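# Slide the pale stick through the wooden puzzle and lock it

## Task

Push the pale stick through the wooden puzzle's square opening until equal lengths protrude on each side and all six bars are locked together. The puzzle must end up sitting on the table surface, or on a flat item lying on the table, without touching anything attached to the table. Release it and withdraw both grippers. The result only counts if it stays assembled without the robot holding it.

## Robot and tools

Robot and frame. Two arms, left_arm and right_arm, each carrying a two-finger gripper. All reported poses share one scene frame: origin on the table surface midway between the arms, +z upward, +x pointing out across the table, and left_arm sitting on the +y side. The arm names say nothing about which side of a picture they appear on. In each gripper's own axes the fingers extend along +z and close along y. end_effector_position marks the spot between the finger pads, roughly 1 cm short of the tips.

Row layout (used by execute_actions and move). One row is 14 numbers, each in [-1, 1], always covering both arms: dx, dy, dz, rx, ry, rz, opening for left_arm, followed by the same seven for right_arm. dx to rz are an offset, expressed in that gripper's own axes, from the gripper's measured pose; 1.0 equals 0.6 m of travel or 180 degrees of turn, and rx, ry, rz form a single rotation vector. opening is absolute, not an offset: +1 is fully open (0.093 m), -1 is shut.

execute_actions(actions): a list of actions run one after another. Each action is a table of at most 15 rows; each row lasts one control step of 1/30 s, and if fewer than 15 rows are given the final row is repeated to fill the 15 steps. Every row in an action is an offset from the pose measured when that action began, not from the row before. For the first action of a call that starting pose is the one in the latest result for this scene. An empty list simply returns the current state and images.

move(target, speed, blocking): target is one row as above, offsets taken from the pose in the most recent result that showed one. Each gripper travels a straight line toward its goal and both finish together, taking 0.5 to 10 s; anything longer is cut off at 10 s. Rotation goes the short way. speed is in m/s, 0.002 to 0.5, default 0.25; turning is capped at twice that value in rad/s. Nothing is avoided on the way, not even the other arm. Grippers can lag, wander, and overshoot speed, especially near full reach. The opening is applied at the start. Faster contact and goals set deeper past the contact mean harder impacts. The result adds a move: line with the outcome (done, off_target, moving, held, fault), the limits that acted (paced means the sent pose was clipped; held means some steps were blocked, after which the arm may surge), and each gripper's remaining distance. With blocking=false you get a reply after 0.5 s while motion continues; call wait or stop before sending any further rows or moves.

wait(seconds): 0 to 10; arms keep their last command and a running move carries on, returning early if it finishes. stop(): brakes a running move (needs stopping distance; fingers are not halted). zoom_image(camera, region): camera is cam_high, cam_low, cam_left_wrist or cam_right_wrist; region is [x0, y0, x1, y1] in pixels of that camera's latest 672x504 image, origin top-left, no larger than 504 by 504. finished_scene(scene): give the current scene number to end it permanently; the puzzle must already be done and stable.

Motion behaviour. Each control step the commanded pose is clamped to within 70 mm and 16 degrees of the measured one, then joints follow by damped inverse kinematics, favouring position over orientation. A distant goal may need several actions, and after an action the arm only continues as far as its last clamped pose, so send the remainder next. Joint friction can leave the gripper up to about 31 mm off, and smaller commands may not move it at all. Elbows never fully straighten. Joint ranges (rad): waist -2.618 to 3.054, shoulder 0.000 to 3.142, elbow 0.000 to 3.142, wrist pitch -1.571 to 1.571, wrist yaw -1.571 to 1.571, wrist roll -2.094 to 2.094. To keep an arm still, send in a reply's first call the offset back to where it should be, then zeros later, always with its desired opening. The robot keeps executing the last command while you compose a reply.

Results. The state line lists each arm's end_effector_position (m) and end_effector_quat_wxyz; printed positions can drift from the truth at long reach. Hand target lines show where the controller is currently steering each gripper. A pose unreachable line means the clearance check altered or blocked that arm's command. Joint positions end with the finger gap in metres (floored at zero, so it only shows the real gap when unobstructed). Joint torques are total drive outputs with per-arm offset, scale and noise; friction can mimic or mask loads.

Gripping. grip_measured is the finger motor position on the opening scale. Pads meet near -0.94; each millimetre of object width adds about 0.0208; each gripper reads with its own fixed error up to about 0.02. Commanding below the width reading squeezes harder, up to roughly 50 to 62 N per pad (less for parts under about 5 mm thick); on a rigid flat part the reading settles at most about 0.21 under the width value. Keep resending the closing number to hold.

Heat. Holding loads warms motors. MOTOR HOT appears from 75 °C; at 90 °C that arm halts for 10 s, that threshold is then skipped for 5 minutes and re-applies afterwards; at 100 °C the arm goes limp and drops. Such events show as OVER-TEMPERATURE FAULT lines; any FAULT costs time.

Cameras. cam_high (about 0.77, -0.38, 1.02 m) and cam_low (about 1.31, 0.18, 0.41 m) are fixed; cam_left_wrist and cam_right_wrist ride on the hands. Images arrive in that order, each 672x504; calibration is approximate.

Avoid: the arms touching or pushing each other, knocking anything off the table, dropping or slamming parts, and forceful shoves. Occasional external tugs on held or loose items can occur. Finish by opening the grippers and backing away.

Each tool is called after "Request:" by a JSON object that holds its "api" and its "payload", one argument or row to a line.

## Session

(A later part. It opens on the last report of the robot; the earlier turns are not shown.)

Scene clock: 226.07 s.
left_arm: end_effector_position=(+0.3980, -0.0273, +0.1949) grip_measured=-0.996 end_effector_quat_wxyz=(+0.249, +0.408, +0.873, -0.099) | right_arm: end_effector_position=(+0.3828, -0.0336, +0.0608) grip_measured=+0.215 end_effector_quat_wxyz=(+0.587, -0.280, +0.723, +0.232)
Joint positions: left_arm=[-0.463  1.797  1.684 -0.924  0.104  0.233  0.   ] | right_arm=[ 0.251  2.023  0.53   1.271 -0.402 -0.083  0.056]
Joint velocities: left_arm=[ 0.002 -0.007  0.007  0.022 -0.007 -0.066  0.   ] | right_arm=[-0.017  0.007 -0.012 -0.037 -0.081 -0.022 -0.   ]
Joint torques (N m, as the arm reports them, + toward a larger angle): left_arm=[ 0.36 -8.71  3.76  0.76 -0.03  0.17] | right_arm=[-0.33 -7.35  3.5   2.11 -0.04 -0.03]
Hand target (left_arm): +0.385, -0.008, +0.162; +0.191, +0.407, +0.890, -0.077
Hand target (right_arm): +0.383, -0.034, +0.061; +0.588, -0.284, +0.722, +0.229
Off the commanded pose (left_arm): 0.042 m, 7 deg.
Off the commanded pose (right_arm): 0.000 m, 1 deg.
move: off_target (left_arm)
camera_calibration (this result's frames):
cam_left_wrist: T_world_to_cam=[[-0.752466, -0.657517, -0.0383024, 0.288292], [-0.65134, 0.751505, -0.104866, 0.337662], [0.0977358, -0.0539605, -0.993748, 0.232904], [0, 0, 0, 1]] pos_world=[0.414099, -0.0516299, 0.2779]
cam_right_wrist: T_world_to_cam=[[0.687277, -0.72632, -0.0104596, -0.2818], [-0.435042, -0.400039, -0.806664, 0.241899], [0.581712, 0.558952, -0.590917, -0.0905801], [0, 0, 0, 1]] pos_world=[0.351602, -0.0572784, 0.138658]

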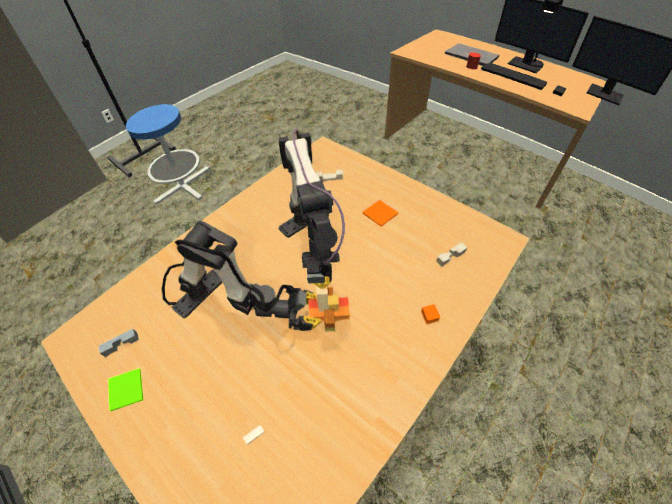

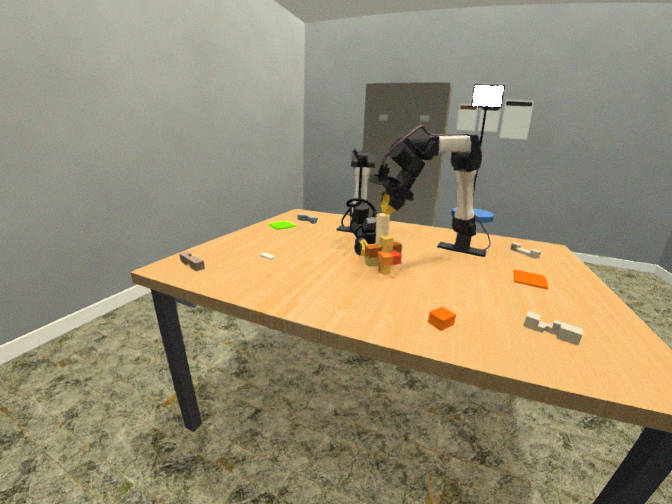

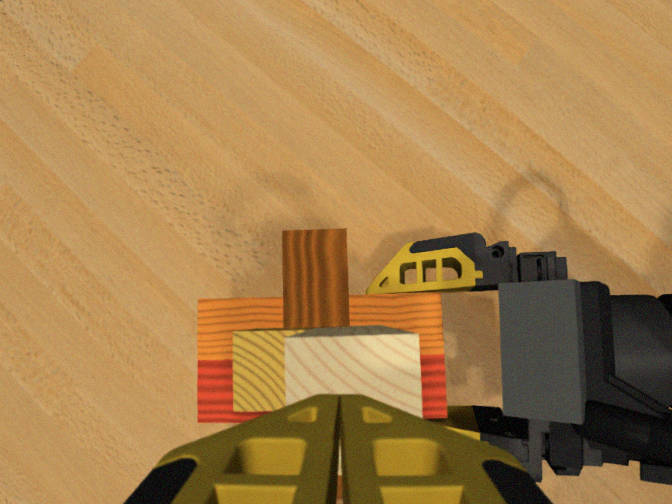

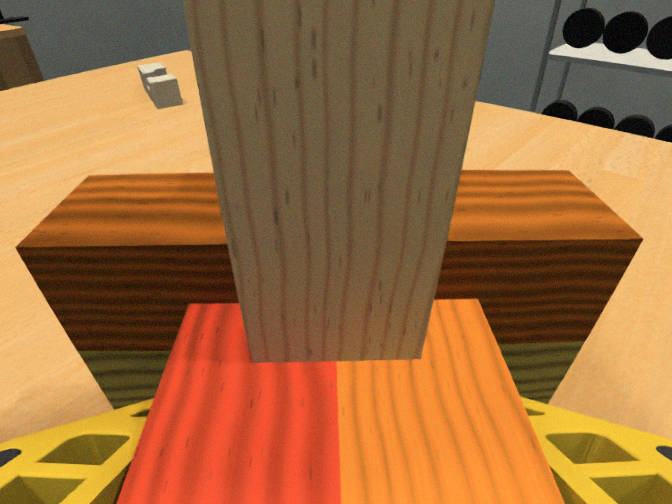

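Request:
{"api": "move", "payload": {
  "target": [-0.03,-0.004,-0.03,0,0.16,-0.01,-1, 0,0,0,0,0,-0.003,0.2],
  "speed": 0.06
}}

Scene clock: 231.80 s.
left_arm: end_effector_position=(+0.3991, -0.0299, +0.2137) grip_measured=-0.996 end_effector_quat_wxyz=(+0.126, +0.405, +0.905, -0.028) | right_arm: end_effector_position=(+0.3827, -0.0335, +0.0608) grip_measured=+0.215 end_effector_quat_wxyz=(+0.588, -0.283, +0.722, +0.230)
Joint positions: left_arm=[-0.507  2.172  2.413 -1.553 -0.005  0.186  0.   ] | right_arm=[ 0.251  2.023  0.53   1.271 -0.403 -0.088  0.056]
Joint velocities: left_arm=[ 0.007 -0.017  0.017  0.007  0.037 -0.007  0.   ] | right_arm=[ 0.007  0.002  0.012  0.037 -0.007  0.022  0.001]
Joint torques (N m, as the arm reports them, + toward a larger angle): left_arm=[ -0.78 -11.66   9.06   0.77   0.04   0.05] | right_arm=[-0.36 -7.42  3.43  2.09 -0.06  0.01]
Hand target (left_arm): +0.400, -0.034, +0.220; +0.138, +0.405, +0.904, -0.028
Hand target (right_arm): +0.383, -0.034, +0.061; +0.588, -0.284, +0.722, +0.229
Off the commanded pose (left_arm): 0.007 m, 12 deg.
Off the commanded pose (right_arm): 0.000 m, 0 deg.
joint sent to its limit (left arm) — the command would take joint 4 (wrist pitch) past its lower limit, so that joint was sent only as far as its limit.
move: off_target (left_arm)
camera_calibration (this result's frames):
cam_left_wrist: T_world_to_cam=[[-0.732635, -0.67772, -0.0627806, 0.284838], [-0.676154, 0.714172, 0.181038, 0.29002], [-0.0778572, 0.175084, -0.98147, 0.325646], [0, 0, 0, 1]] pos_world=[0.430134, -0.0710987, 0.284989]
cam_right_wrist: T_world_to_cam=[[0.688843, -0.724887, -0.00583411, -0.282441], [-0.431597, -0.403643, -0.80672, 0.240478], [0.582426, 0.558221, -0.590906, -0.0908742], [0, 0, 0, 1]] pos_world=[0.351275, -0.0569425, 0.138653]

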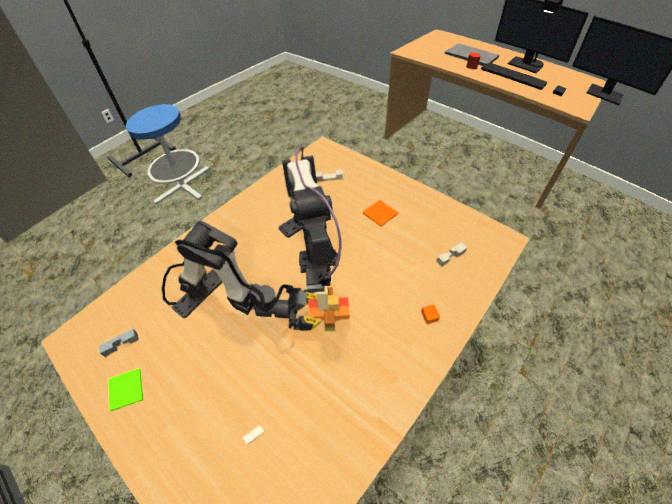

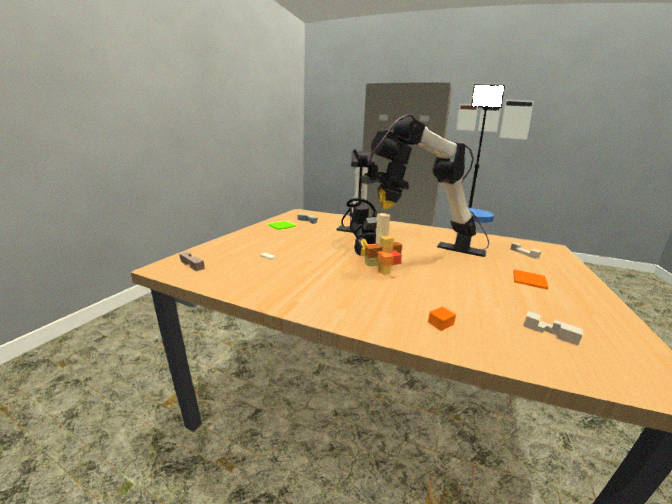

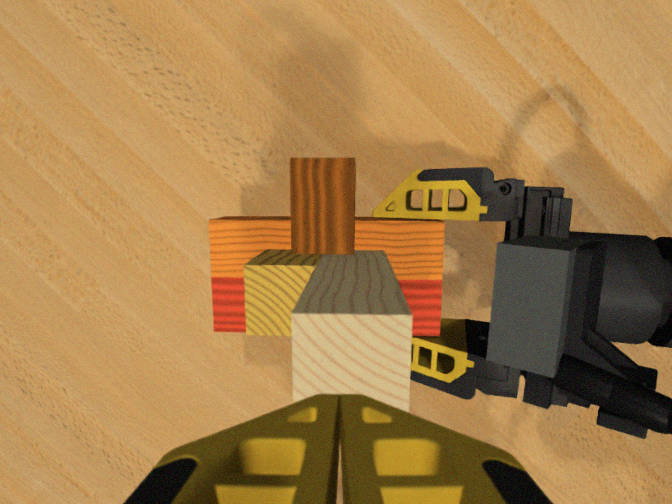

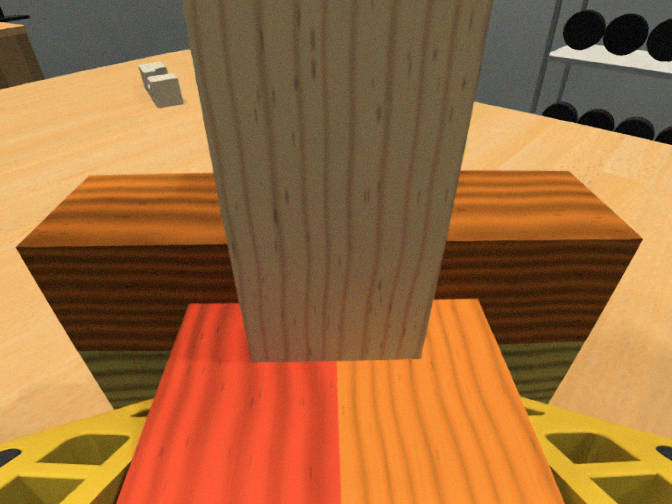

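Request:
{"api": "move", "payload": {
  "target": [0.03,-0.005,0.097,0,0.06,0,-1, 0,0,0,0,0,-0.002,0.2],
  "speed": 0.02
}}

Scene clock: 238.17 s.
left_arm: end_effector_position=(+0.4000, -0.0281, +0.1898) grip_measured=-0.996 end_effector_quat_wxyz=(+0.098, +0.404, +0.909, -0.007) | right_arm: end_effector_position=(+0.3826, -0.0334, +0.0608) grip_measured=+0.215 end_effector_quat_wxyz=(+0.588, -0.283, +0.722, +0.230)
Joint positions: left_arm=[-0.513  2.208  2.384 -1.552 -0.033  0.178  0.   ] | right_arm=[ 0.251  2.023  0.53   1.271 -0.403 -0.089  0.056]
Joint velocities: left_arm=[-0.007 -0.027  0.002 -0.081 -0.022  0.037  0.   ] | right_arm=[-0.007 -0.007 -0.002 -0.037 -0.066  0.022  0.001]
Joint torques (N m, as the arm reports them, + toward a larger angle): left_arm=[-0.7  -8.06  3.21  0.67  0.    0.03] | right_arm=[-0.25 -7.44  3.54  2.09 -0.06 -0.02]
Hand target (left_arm): +0.395, -0.027, +0.154; +0.049, +0.407, +0.912, +0.008
Hand target (right_arm): +0.383, -0.033, +0.061; +0.588, -0.285, +0.721, +0.229
Off the commanded pose (left_arm): 0.037 m, 7 deg.
Off the commanded pose (right_arm): 0.000 m, 0 deg.
joint sent to its limit (left arm) — the command would take joint 4 (wrist pitch) past its lower limit, so that joint was sent only as far as its limit.
move: off_target (left_arm)
camera_calibration (this result's frames):
cam_left_wrist: T_world_to_cam=[[-0.729403, -0.679684, -0.0774614, 0.286663], [-0.674494, 0.695659, 0.247219, 0.279969], [-0.114144, 0.232569, -0.965859, 0.31511], [0, 0, 0, 1]] pos_world=[0.433898, -0.0732069, 0.257344]
cam_right_wrist: T_world_to_cam=[[0.689342, -0.724423, -0.00441668, -0.282639], [-0.430524, -0.404758, -0.806734, 0.240037], [0.582629, 0.558017, -0.590898, -0.0909577], [0, 0, 0, 1]] pos_world=[0.351171, -0.056837, 0.138651]

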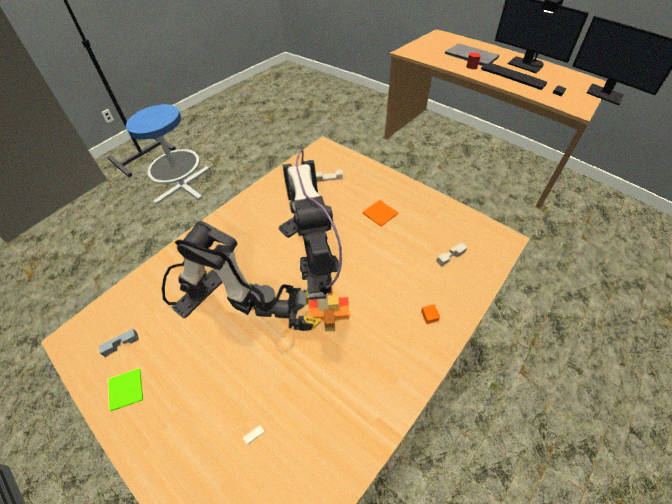

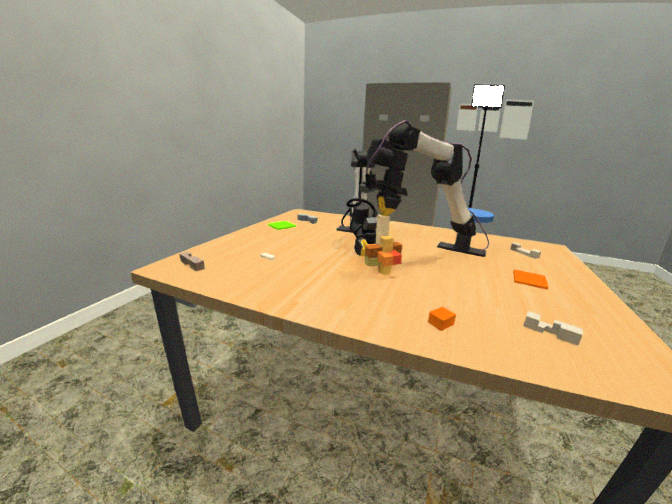

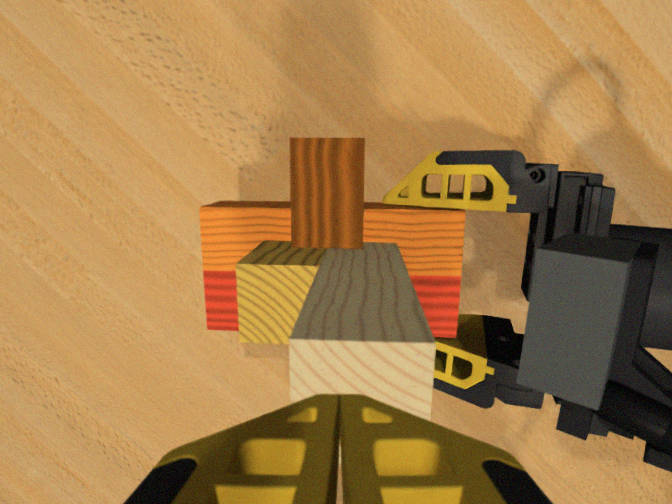

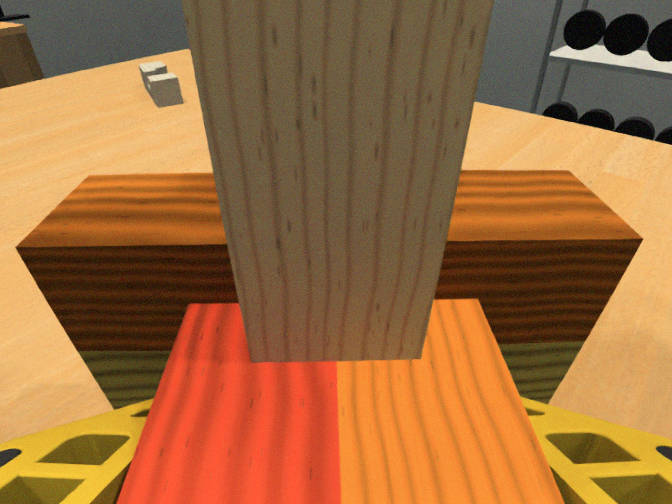

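Request:
{"api": "move", "payload": {
  "target": [0.036,-0.014,0.155,0.02,0.055,0,-1, 0,0,0,0,0,-0.002,0.24],
  "speed": 0.02
}}

Scene clock: 244.60 s.
left_arm: end_effector_position=(+0.4012, -0.0314, +0.1789) grip_measured=-0.996 end_effector_quat_wxyz=(+0.106, +0.403, +0.909, -0.018) | right_arm: end_effector_position=(+0.3830, -0.0340, +0.0607) grip_measured=+0.248 end_effector_quat_wxyz=(+0.585, -0.274, +0.726, +0.236)
Joint positions: left_arm=[-0.511  2.167  2.266 -1.455 -0.017  0.177  0.   ] | right_arm=[ 0.251  2.023  0.53   1.27  -0.401 -0.066  0.057]
Joint velocities: left_arm=[ 0.017 -0.012 -0.012 -0.051  0.007  0.022  0.   ] | right_arm=[-0.012 -0.002 -0.012  0.051 -0.022  0.037  0.001]
Joint torques (N m, as the arm reports them, + toward a larger angle): left_arm=[ 0.07 -3.43  1.85  0.53  0.28  0.16] | right_arm=[-0.29 -7.45  3.58  2.12 -0.06 -0.21]
Hand target (left_arm): +0.389, -0.023, +0.113; +0.007, +0.406, +0.914, -0.002
Hand target (right_arm): +0.383, -0.033, +0.061; +0.589, -0.285, +0.721, +0.228
Off the commanded pose (left_arm): 0.085 m, 12 deg; position clipped at the last step of the last action.
Off the commanded pose (right_arm): 0.001 m, 2 deg.
move: off_target (left_arm); limits=paced
camera_calibration (this result's frames):
cam_left_wrist: T_world_to_cam=[[-0.729725, -0.680676, -0.0646584, 0.282229], [-0.675058, 0.702209, 0.226273, 0.289887], [-0.108615, 0.208765, -0.971916, 0.303607], [0, 0, 0, 1]] pos_world=[0.434617, -0.0748373, 0.247736]
cam_right_wrist: T_world_to_cam=[[0.683421, -0.729515, -0.0272662, -0.279858], [-0.446444, -0.388101, -0.806266, 0.246507], [0.577602, 0.563192, -0.590924, -0.0888241], [0, 0, 0, 1]] pos_world=[0.352617, -0.0584658, 0.138631]

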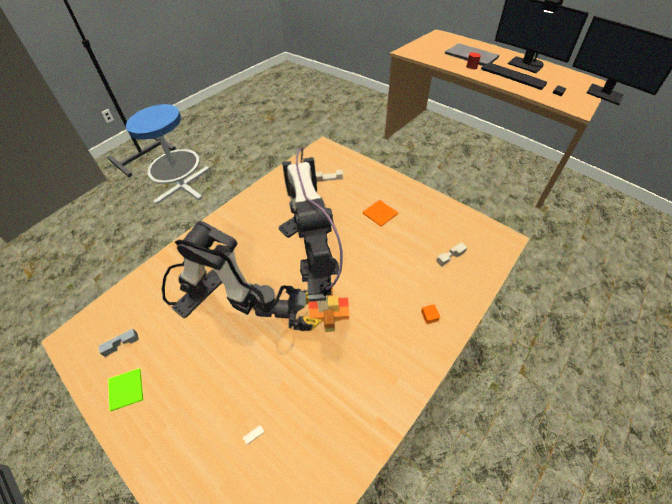

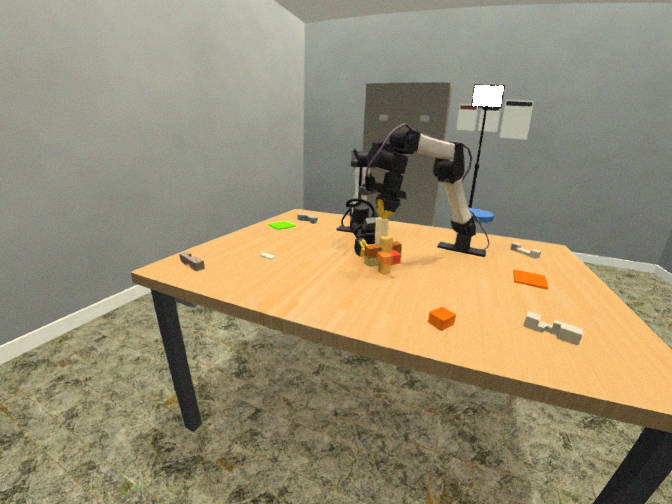

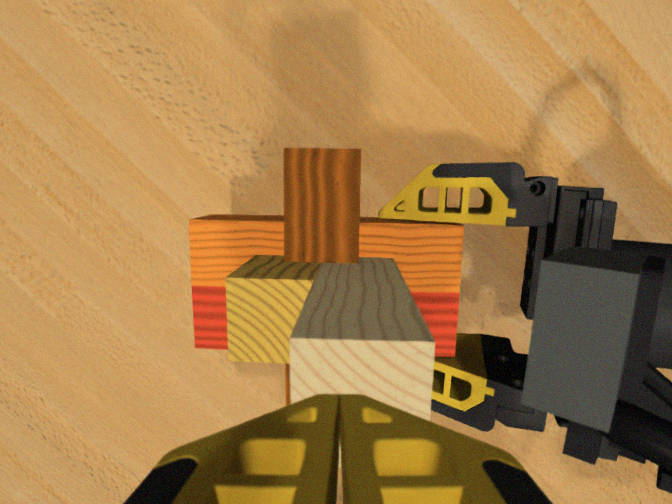

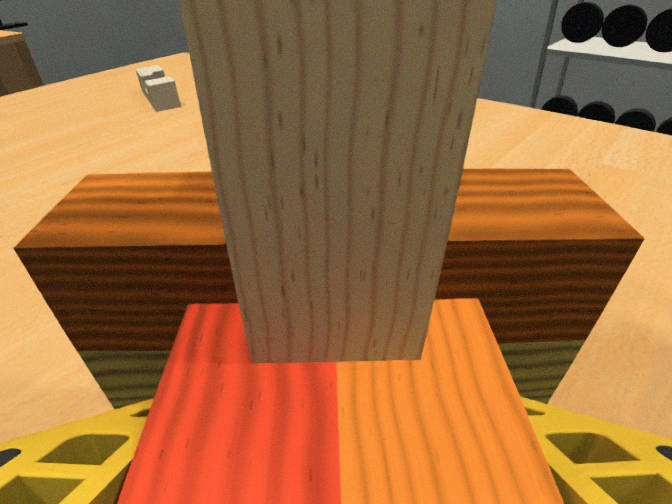

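Request:
{"api": "move", "payload": {
  "target": [0.035,0.0,0.085,0,0.088,0,-1, 0,0,0,0,0,-0.009,0.2],
  "speed": 0.025
}}

Scene clock: 251.30 s.
left_arm: end_effector_position=(+0.3998, -0.0285, +0.1799) grip_measured=-0.996 end_effector_quat_wxyz=(+0.091, +0.403, +0.911, -0.001) | right_arm: end_effector_position=(+0.3827, -0.0336, +0.0608) grip_measured=+0.215 end_effector_quat_wxyz=(+0.587, -0.282, +0.722, +0.231)
Joint positions: left_arm=[-0.518  2.211  2.35  -1.533 -0.044  0.171  0.   ] | right_arm=[ 0.251  2.023  0.53   1.27  -0.404 -0.087  0.056]
Joint velocities: left_arm=[ 0.007 -0.012 -0.002 -0.066 -0.051 -0.11   0.   ] | right_arm=[-0.002 -0.022 -0.007 -0.11  -0.022 -0.007  0.001]
Joint torques (N m, as the arm reports them, + toward a larger angle): left_arm=[-0.46 -5.2   2.86  0.45 -0.13  0.02] | right_arm=[-0.3  -7.42  3.48  2.06 -0.02  0.01]
Hand target (left_arm): +0.393, -0.021, +0.128; +0.015, +0.405, +0.914, +0.028
Hand target (right_arm): +0.383, -0.034, +0.061; +0.589, -0.284, +0.722, +0.228
Off the commanded pose (left_arm): 0.056 m, 14 deg.
Off the commanded pose (right_arm): 0.001 m, 0 deg.
joint sent to its limit (left arm) — the command would take joint 4 (wrist pitch) past its lower limit, so that joint was sent only as far as its limit.
move: off_target (left_arm)
camera_calibration (this result's frames):
cam_left_wrist: T_world_to_cam=[[-0.727765, -0.680677, -0.0838874, 0.285925], [-0.674734, 0.688708, 0.265359, 0.279155], [-0.12285, 0.249721, -0.960493, 0.308606], [0, 0, 0, 1]] pos_world=[0.434354, -0.0746993, 0.246323]
cam_right_wrist: T_world_to_cam=[[0.688923, -0.724797, -0.00734207, -0.282502], [-0.432519, -0.402941, -0.806576, 0.240731], [0.581646, 0.558845, -0.591084, -0.0905007], [0, 0, 0, 1]] pos_world=[0.351382, -0.0571809, 0.1386]

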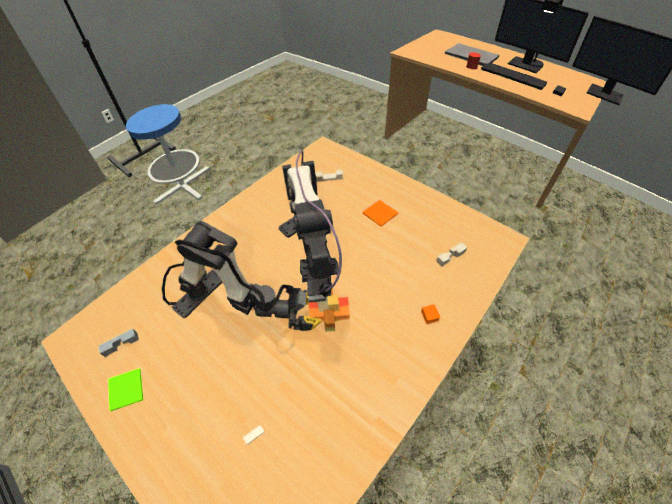

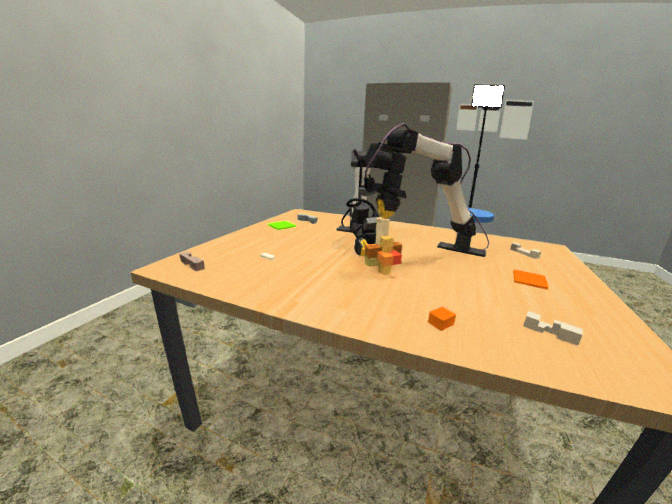

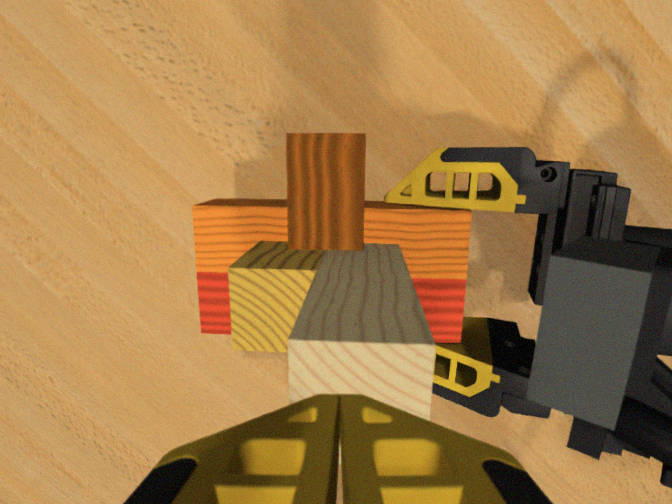

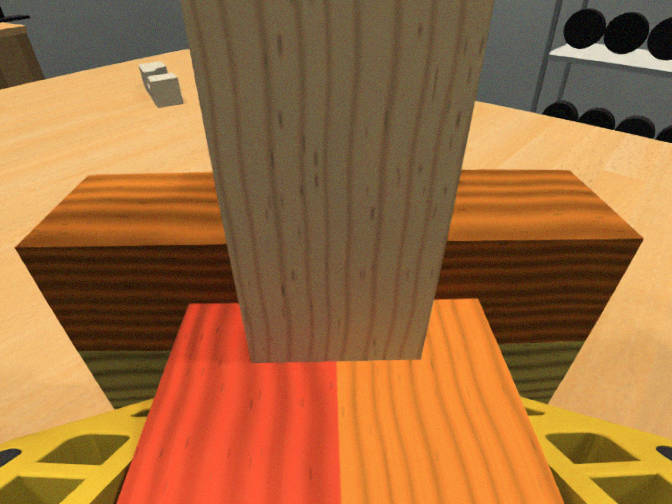

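Request:
{"api": "move", "payload": {
  "target": [0.05,-0.012,0.13,0.015,0.088,0,-1, 0,0,0,0,0,-0.003,0.265],
  "speed": 0.03
}}

Scene clock: 257.13 s.
left_arm: end_effector_position=(+0.3966, -0.0262, +0.1706) grip_measured=-0.996 end_effector_quat_wxyz=(+0.077, +0.404, +0.912, +0.003) | right_arm: end_effector_position=(+0.3822, -0.0332, +0.0605) grip_measured=+0.271 end_effector_quat_wxyz=(+0.588, -0.289, +0.720, +0.227)
Joint positions: left_arm=[-0.518  2.21   2.313 -1.525 -0.043  0.17   0.   ] | right_arm=[ 0.251  2.023  0.53   1.269 -0.408 -0.104  0.058]
Joint velocities: left_arm=[-0.002 -0.007  0.012  0.037 -0.081 -0.037  0.   ] | right_arm=[-0.022 -0.007  0.012 -0.081  0.022 -0.037 -0.001]
Joint torques (N m, as the arm reports them, + toward a larger angle): left_arm=[-0.22 -3.84  0.96  0.34  0.09  0.06] | right_arm=[-0.3  -7.34  3.58  2.08  0.    0.09]
Hand target (left_arm): +0.382, -0.015, +0.107; -0.025, +0.404, +0.914, +0.027
Hand target (right_arm): +0.383, -0.034, +0.061; +0.589, -0.286, +0.721, +0.228
Off the commanded pose (left_arm): 0.074 m, 14 deg; position clipped at the last step of the last action.
Off the commanded pose (right_arm): 0.001 m, 0 deg.
joint sent to its limit (left arm) — the command would take joint 4 (wrist pitch) past its lower limit, so that joint was sent only as far as its limit.
move: off_target (left_arm); limits=paced
camera_calibration (this result's frames):
cam_left_wrist: T_world_to_cam=[[-0.729184, -0.679774, -0.0787348, 0.284138], [-0.668836, 0.683619, 0.292101, 0.270847], [-0.144738, 0.265656, -0.953141, 0.306606], [0, 0, 0, 1]] pos_world=[0.432719, -0.0734586, 0.235496]
cam_right_wrist: T_world_to_cam=[[0.694131, -0.719804, 0.00805889, -0.284589], [-0.421724, -0.415704, -0.805816, 0.235872], [0.583379, 0.555943, -0.592112, -0.0913262], [0, 0, 0, 1]] pos_world=[0.350292, -0.0560231, 0.138287]

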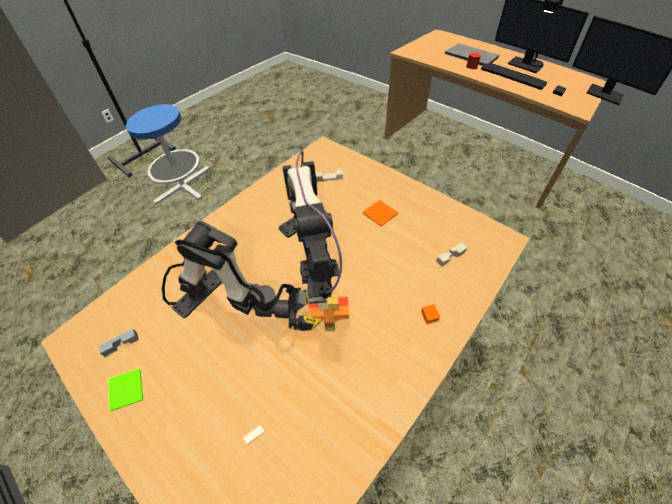

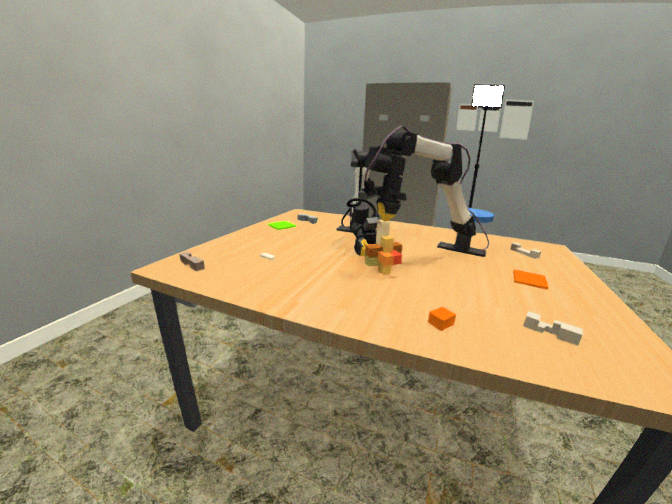

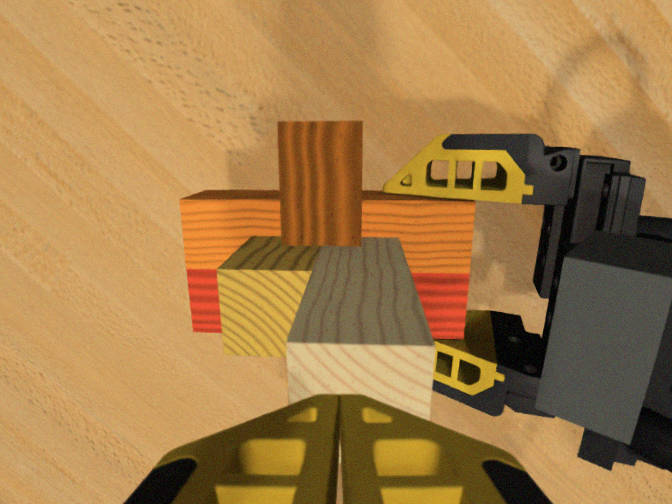

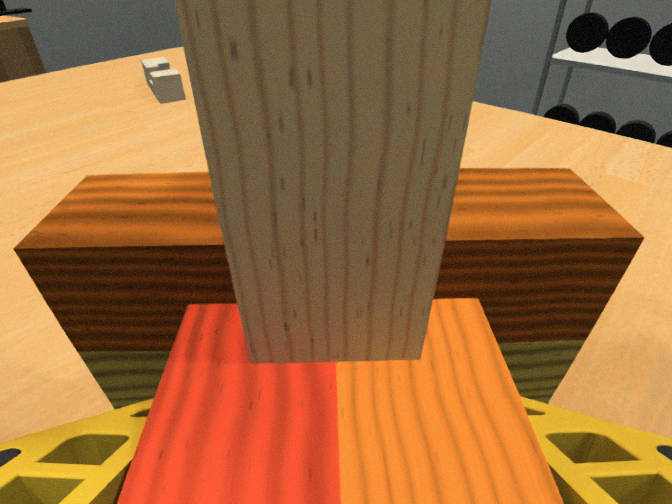

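Request:
{"api": "move", "payload": {
  "target": [0.03,-0.006,0.15,0.012,0.08,0,-1, 0,0,0,0,0,0.003,0.295],
  "speed": 0.03
}}

Scene clock: 262.70 s.
left_arm: end_effector_position=(+0.3961, -0.0256, +0.1235) grip_measured=-0.996 end_effector_quat_wxyz=(+0.016, +0.406, +0.914, +0.019) | right_arm: end_effector_position=(+0.3819, -0.0330, +0.0602) grip_measured=+0.298 end_effector_quat_wxyz=(+0.588, -0.290, +0.720, +0.228)
Joint positions: left_arm=[-0.518  2.319  2.314 -1.544 -0.044  0.17   0.   ] | right_arm=[ 0.251  2.023  0.53   1.267 -0.41  -0.105  0.06 ]
Joint velocities: left_arm=[0.007 0.002 0.002 0.066 0.022 0.037 0.   ] | right_arm=[-0.017  0.002 -0.007  0.007  0.066 -0.022 -0.   ]
Joint torques (N m, as the arm reports them, + toward a larger angle): left_arm=[-0.08 -5.91  5.18  0.26  0.06  0.04] | right_arm=[-0.37 -7.35  3.57  2.09 -0.05  0.11]
Hand target (left_arm): +0.391, -0.020, +0.081; -0.042, +0.403, +0.913, +0.034
Hand target (right_arm): +0.382, -0.033, +0.060; +0.587, -0.286, +0.721, +0.230
Off the commanded pose (left_arm): 0.045 m, 7 deg.
Off the commanded pose (right_arm): 0.000 m, 1 deg.
joint sent to its limit (left arm) — the command would take joint 4 (wrist pitch) past its lower limit, so that joint was sent only as far as its limit.
move: off_target (left_arm)
camera_calibration (this result's frames):
cam_left_wrist: T_world_to_cam=[[-0.736017, -0.674346, -0.0594737, 0.280909], [-0.633945, 0.655763, 0.409985, 0.254778], [-0.237471, 0.339459, -0.910151, 0.294814], [0, 0, 0, 1]] pos_world=[0.438278, -0.0777213, 0.180577]
cam_right_wrist: T_world_to_cam=[[0.695643, -0.718342, 0.00815099, -0.284769], [-0.421509, -0.417325, -0.80509, 0.235408], [0.581731, 0.556619, -0.593097, -0.0907498], [0, 0, 0, 1]] pos_world=[0.350116, -0.0558062, 0.138023]

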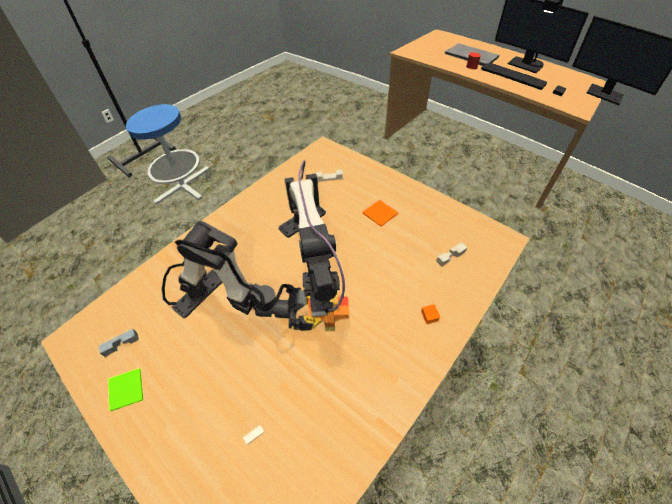

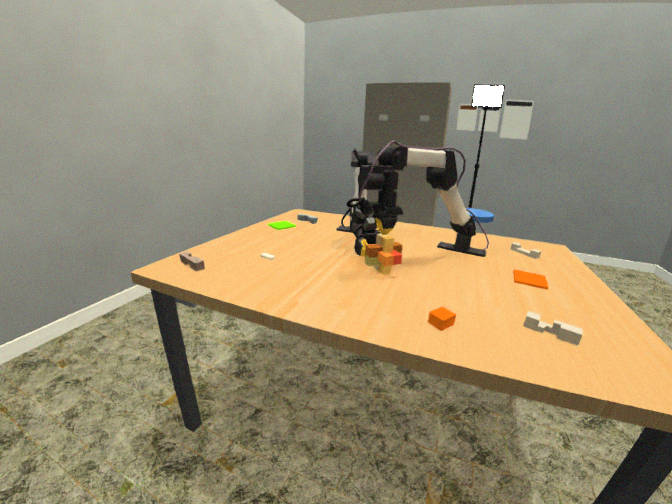

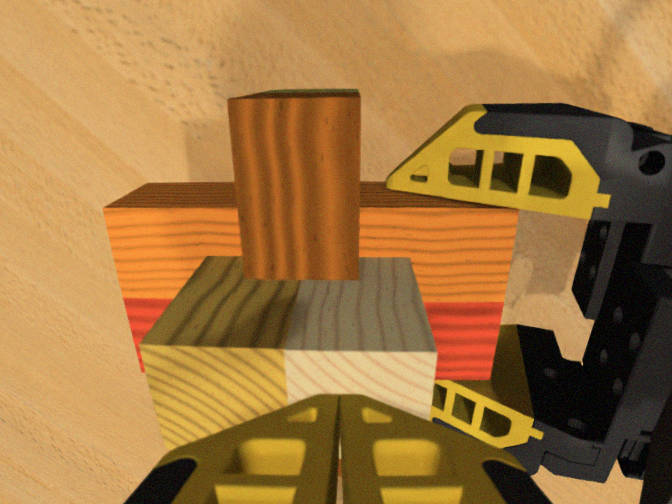

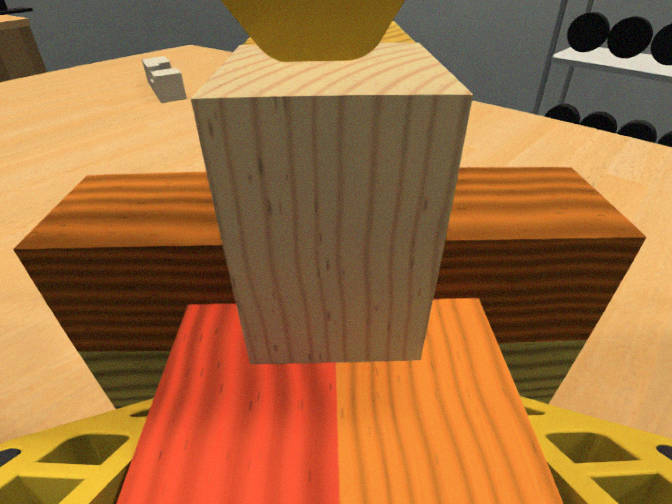

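Request:
{"api": "move", "payload": {
  "target": [0,0,0.05,0,0,0,-1, 0,0,0,0,0,0,0.7],
  "speed": 0.03
}}

Request:
{"api": "move", "payload": {
  "target": [0,0,-0.1,0,0,0,-1, -0.02,0,-0.15,0,0,0,0.7],
  "speed": 0.06
}}

Scene clock: 265.40 s.
left_arm: end_effector_position=(+0.3965, -0.0247, +0.1239) grip_measured=-0.996 end_effector_quat_wxyz=(+0.038, +0.405, +0.913, +0.016) | right_arm: end_effector_position=(+0.3818, -0.0329, +0.0602) grip_measured=+0.699 end_effector_quat_wxyz=(+0.588, -0.291, +0.720, +0.228)
Joint positions: left_arm=[-0.518  2.249  2.194 -1.449 -0.049  0.17   0.   ] | right_arm=[ 0.251  2.023  0.53   1.267 -0.41  -0.105  0.079]
Joint velocities: left_arm=[ 0.007 -0.017 -0.002  0.051  0.037 -0.095  0.   ] | right_arm=[ 0.017 -0.002 -0.022 -0.022 -0.095  0.037 -0.   ]
Joint torques (N m, as the arm reports them, + toward a larger angle): left_arm=[ -0.19 -10.34   2.8    0.87   0.13   0.13] | right_arm=[-0.37 -7.37  3.67  2.09 -0.03  0.04]
Hand target (left_arm): +0.395, -0.024, +0.094; +0.015, +0.406, +0.914, +0.019
Hand target (right_arm): +0.382, -0.033, +0.060; +0.588, -0.290, +0.720, +0.228
Off the commanded pose (left_arm): 0.030 m, 3 deg.
Off the commanded pose (right_arm): 0.000 m, 0 deg.
move: off_target (left_arm)
camera_calibration (this result's frames):
cam_left_wrist: T_world_to_cam=[[-0.733261, -0.676084, -0.0723727, 0.282285], [-0.649394, 0.664786, 0.369252, 0.265598], [-0.201533, 0.317757, -0.926507, 0.282125], [0, 0, 0, 1]] pos_world=[0.436324, -0.0753646, 0.183747]
cam_right_wrist: T_world_to_cam=[[0.69591, -0.718084, 0.00807358, -0.284794], [-0.421376, -0.417417, -0.805112, 0.235362], [0.581508, 0.556883, -0.593068, -0.0906556], [0, 0, 0, 1]] pos_world=[0.350084, -0.0557768, 0.138027]

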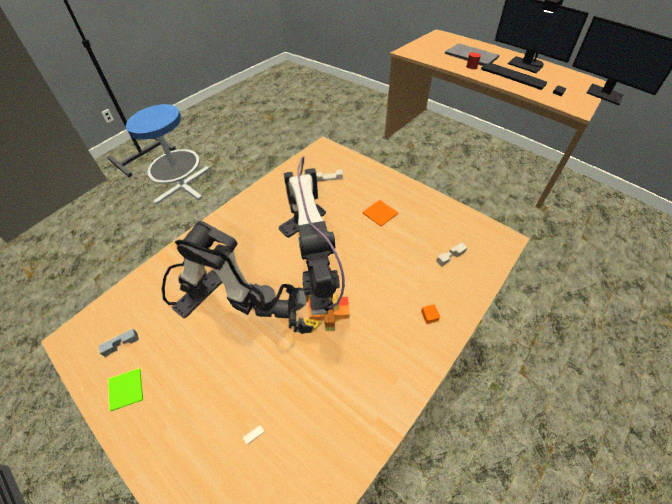

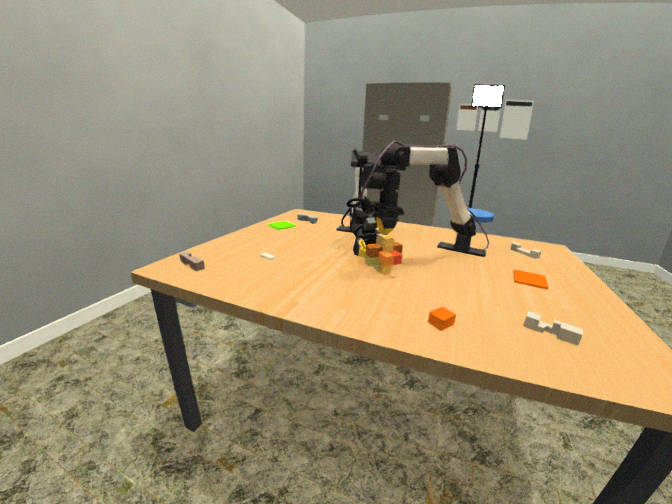

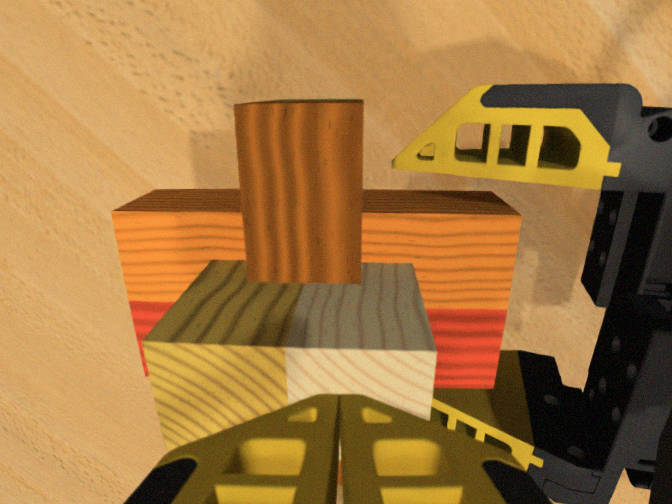

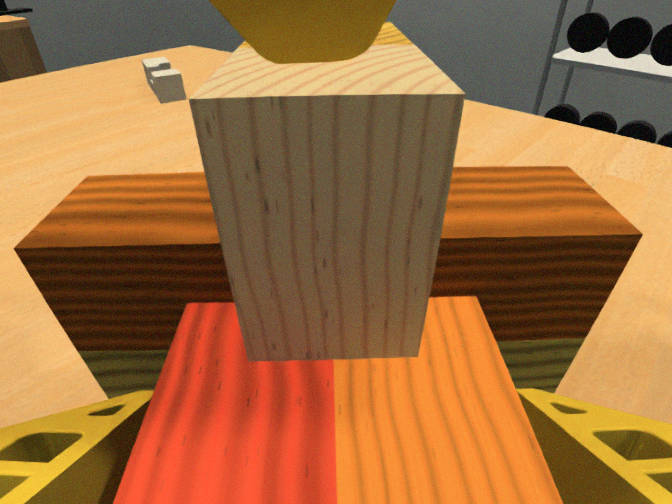

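Scene clock: 267.40 s.
left_arm: end_effector_position=(+0.3905, -0.0199, +0.1642) grip_measured=-0.996 end_effector_quat_wxyz=(+0.056, +0.405, +0.913, +0.011) | right_arm: end_effector_position=(+0.3267, -0.0886, +0.0935) grip_measured=+0.699 end_effector_quat_wxyz=(+0.595, -0.288, +0.716, +0.225)
Joint positions: left_arm=[-0.518  2.213  2.296 -1.551 -0.05   0.17   0.   ] | right_arm=[ 0.096  1.685  0.262  1.196 -0.553 -0.141  0.079]
Joint velocities: left_arm=[ 0.007 -0.012 -0.007 -0.051 -0.022  0.007  0.   ] | right_arm=[-0.007  0.002  0.002  0.007 -0.051  0.007  0.   ]
Joint torques (N m, as the arm reports them, + toward a larger angle): left_arm=[ -0.53 -14.72   9.76   0.48   0.08   0.09] | right_arm=[-1.19 -6.35  2.16  1.94 -0.19  0.01]
Hand target (left_arm): +0.392, -0.024, +0.184; +0.083, +0.405, +0.911, +0.005
Hand target (right_arm): +0.319, -0.091, +0.090; +0.588, -0.290, +0.720, +0.228
Off the commanded pose (left_arm): 0.020 m, 2 deg.
Off the commanded pose (right_arm): 0.008 m, 1 deg.
joint sent to its limit (left arm) — the command would take joint 4 (wrist pitch) past its lower limit, so that joint was sent only as far as its limit.
move: off_target (left_arm)
camera_calibration (this result's frames):
cam_left_wrist: T_world_to_cam=[[-0.731073, -0.677775, -0.0784396, 0.284173], [-0.65954, 0.672556, 0.335671, 0.253365], [-0.174755, 0.297134, -0.938708, 0.3079], [0, 0, 0, 1]] pos_world=[0.428662, -0.0692844, 0.226271]
cam_right_wrist: T_world_to_cam=[[0.69027, -0.723399, 0.014859, -0.285938], [-0.412331, -0.410157, -0.813483, 0.214155], [0.594567, 0.555396, -0.581399, -0.0132595], [0, 0, 0, 1]] pos_world=[0.293561, -0.111646, 0.170751]

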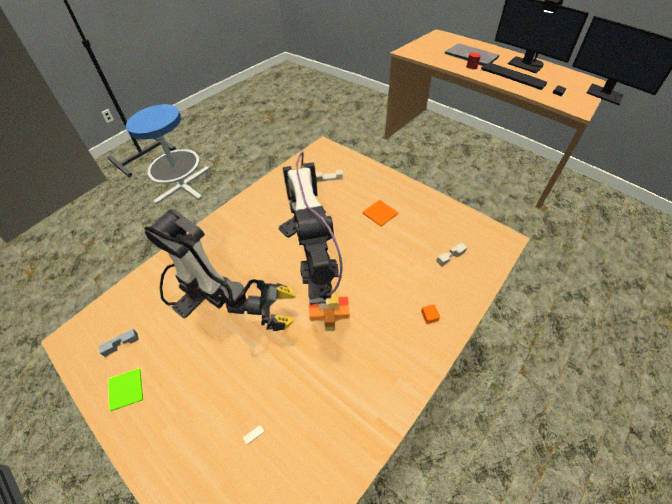

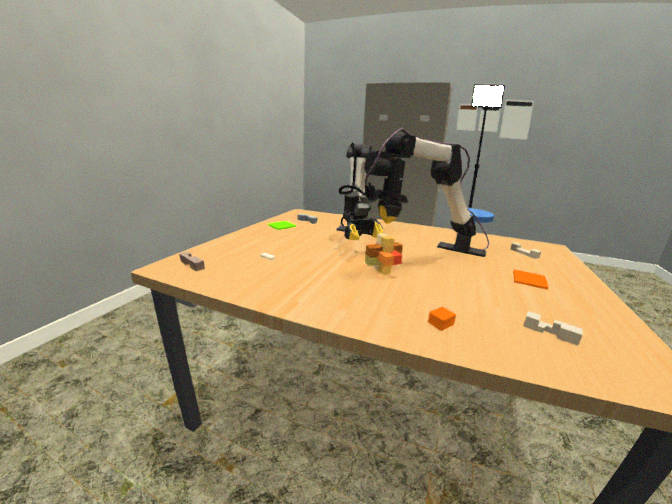

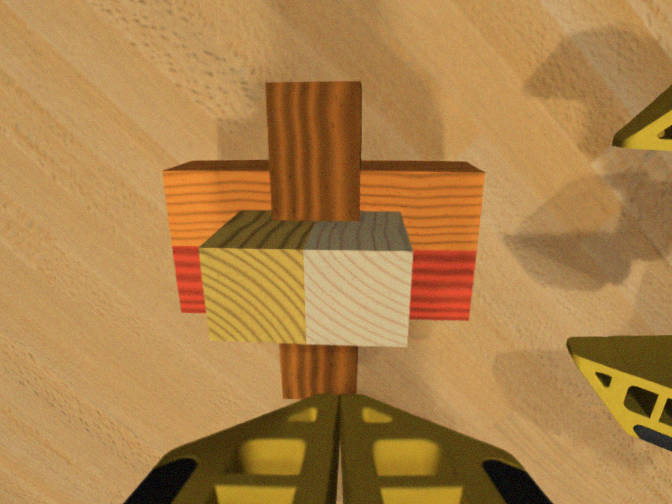

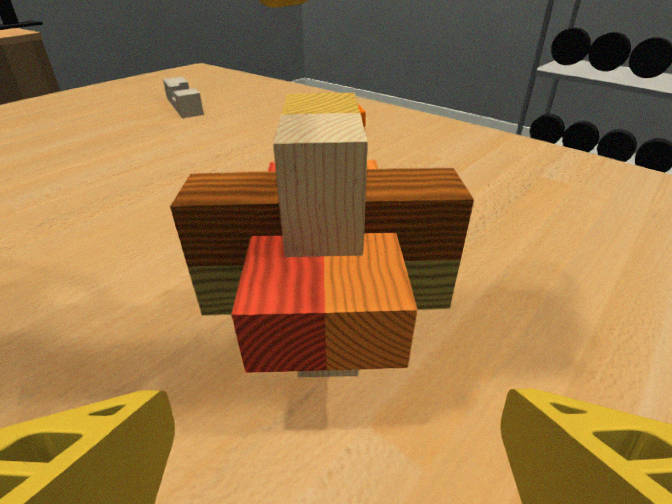

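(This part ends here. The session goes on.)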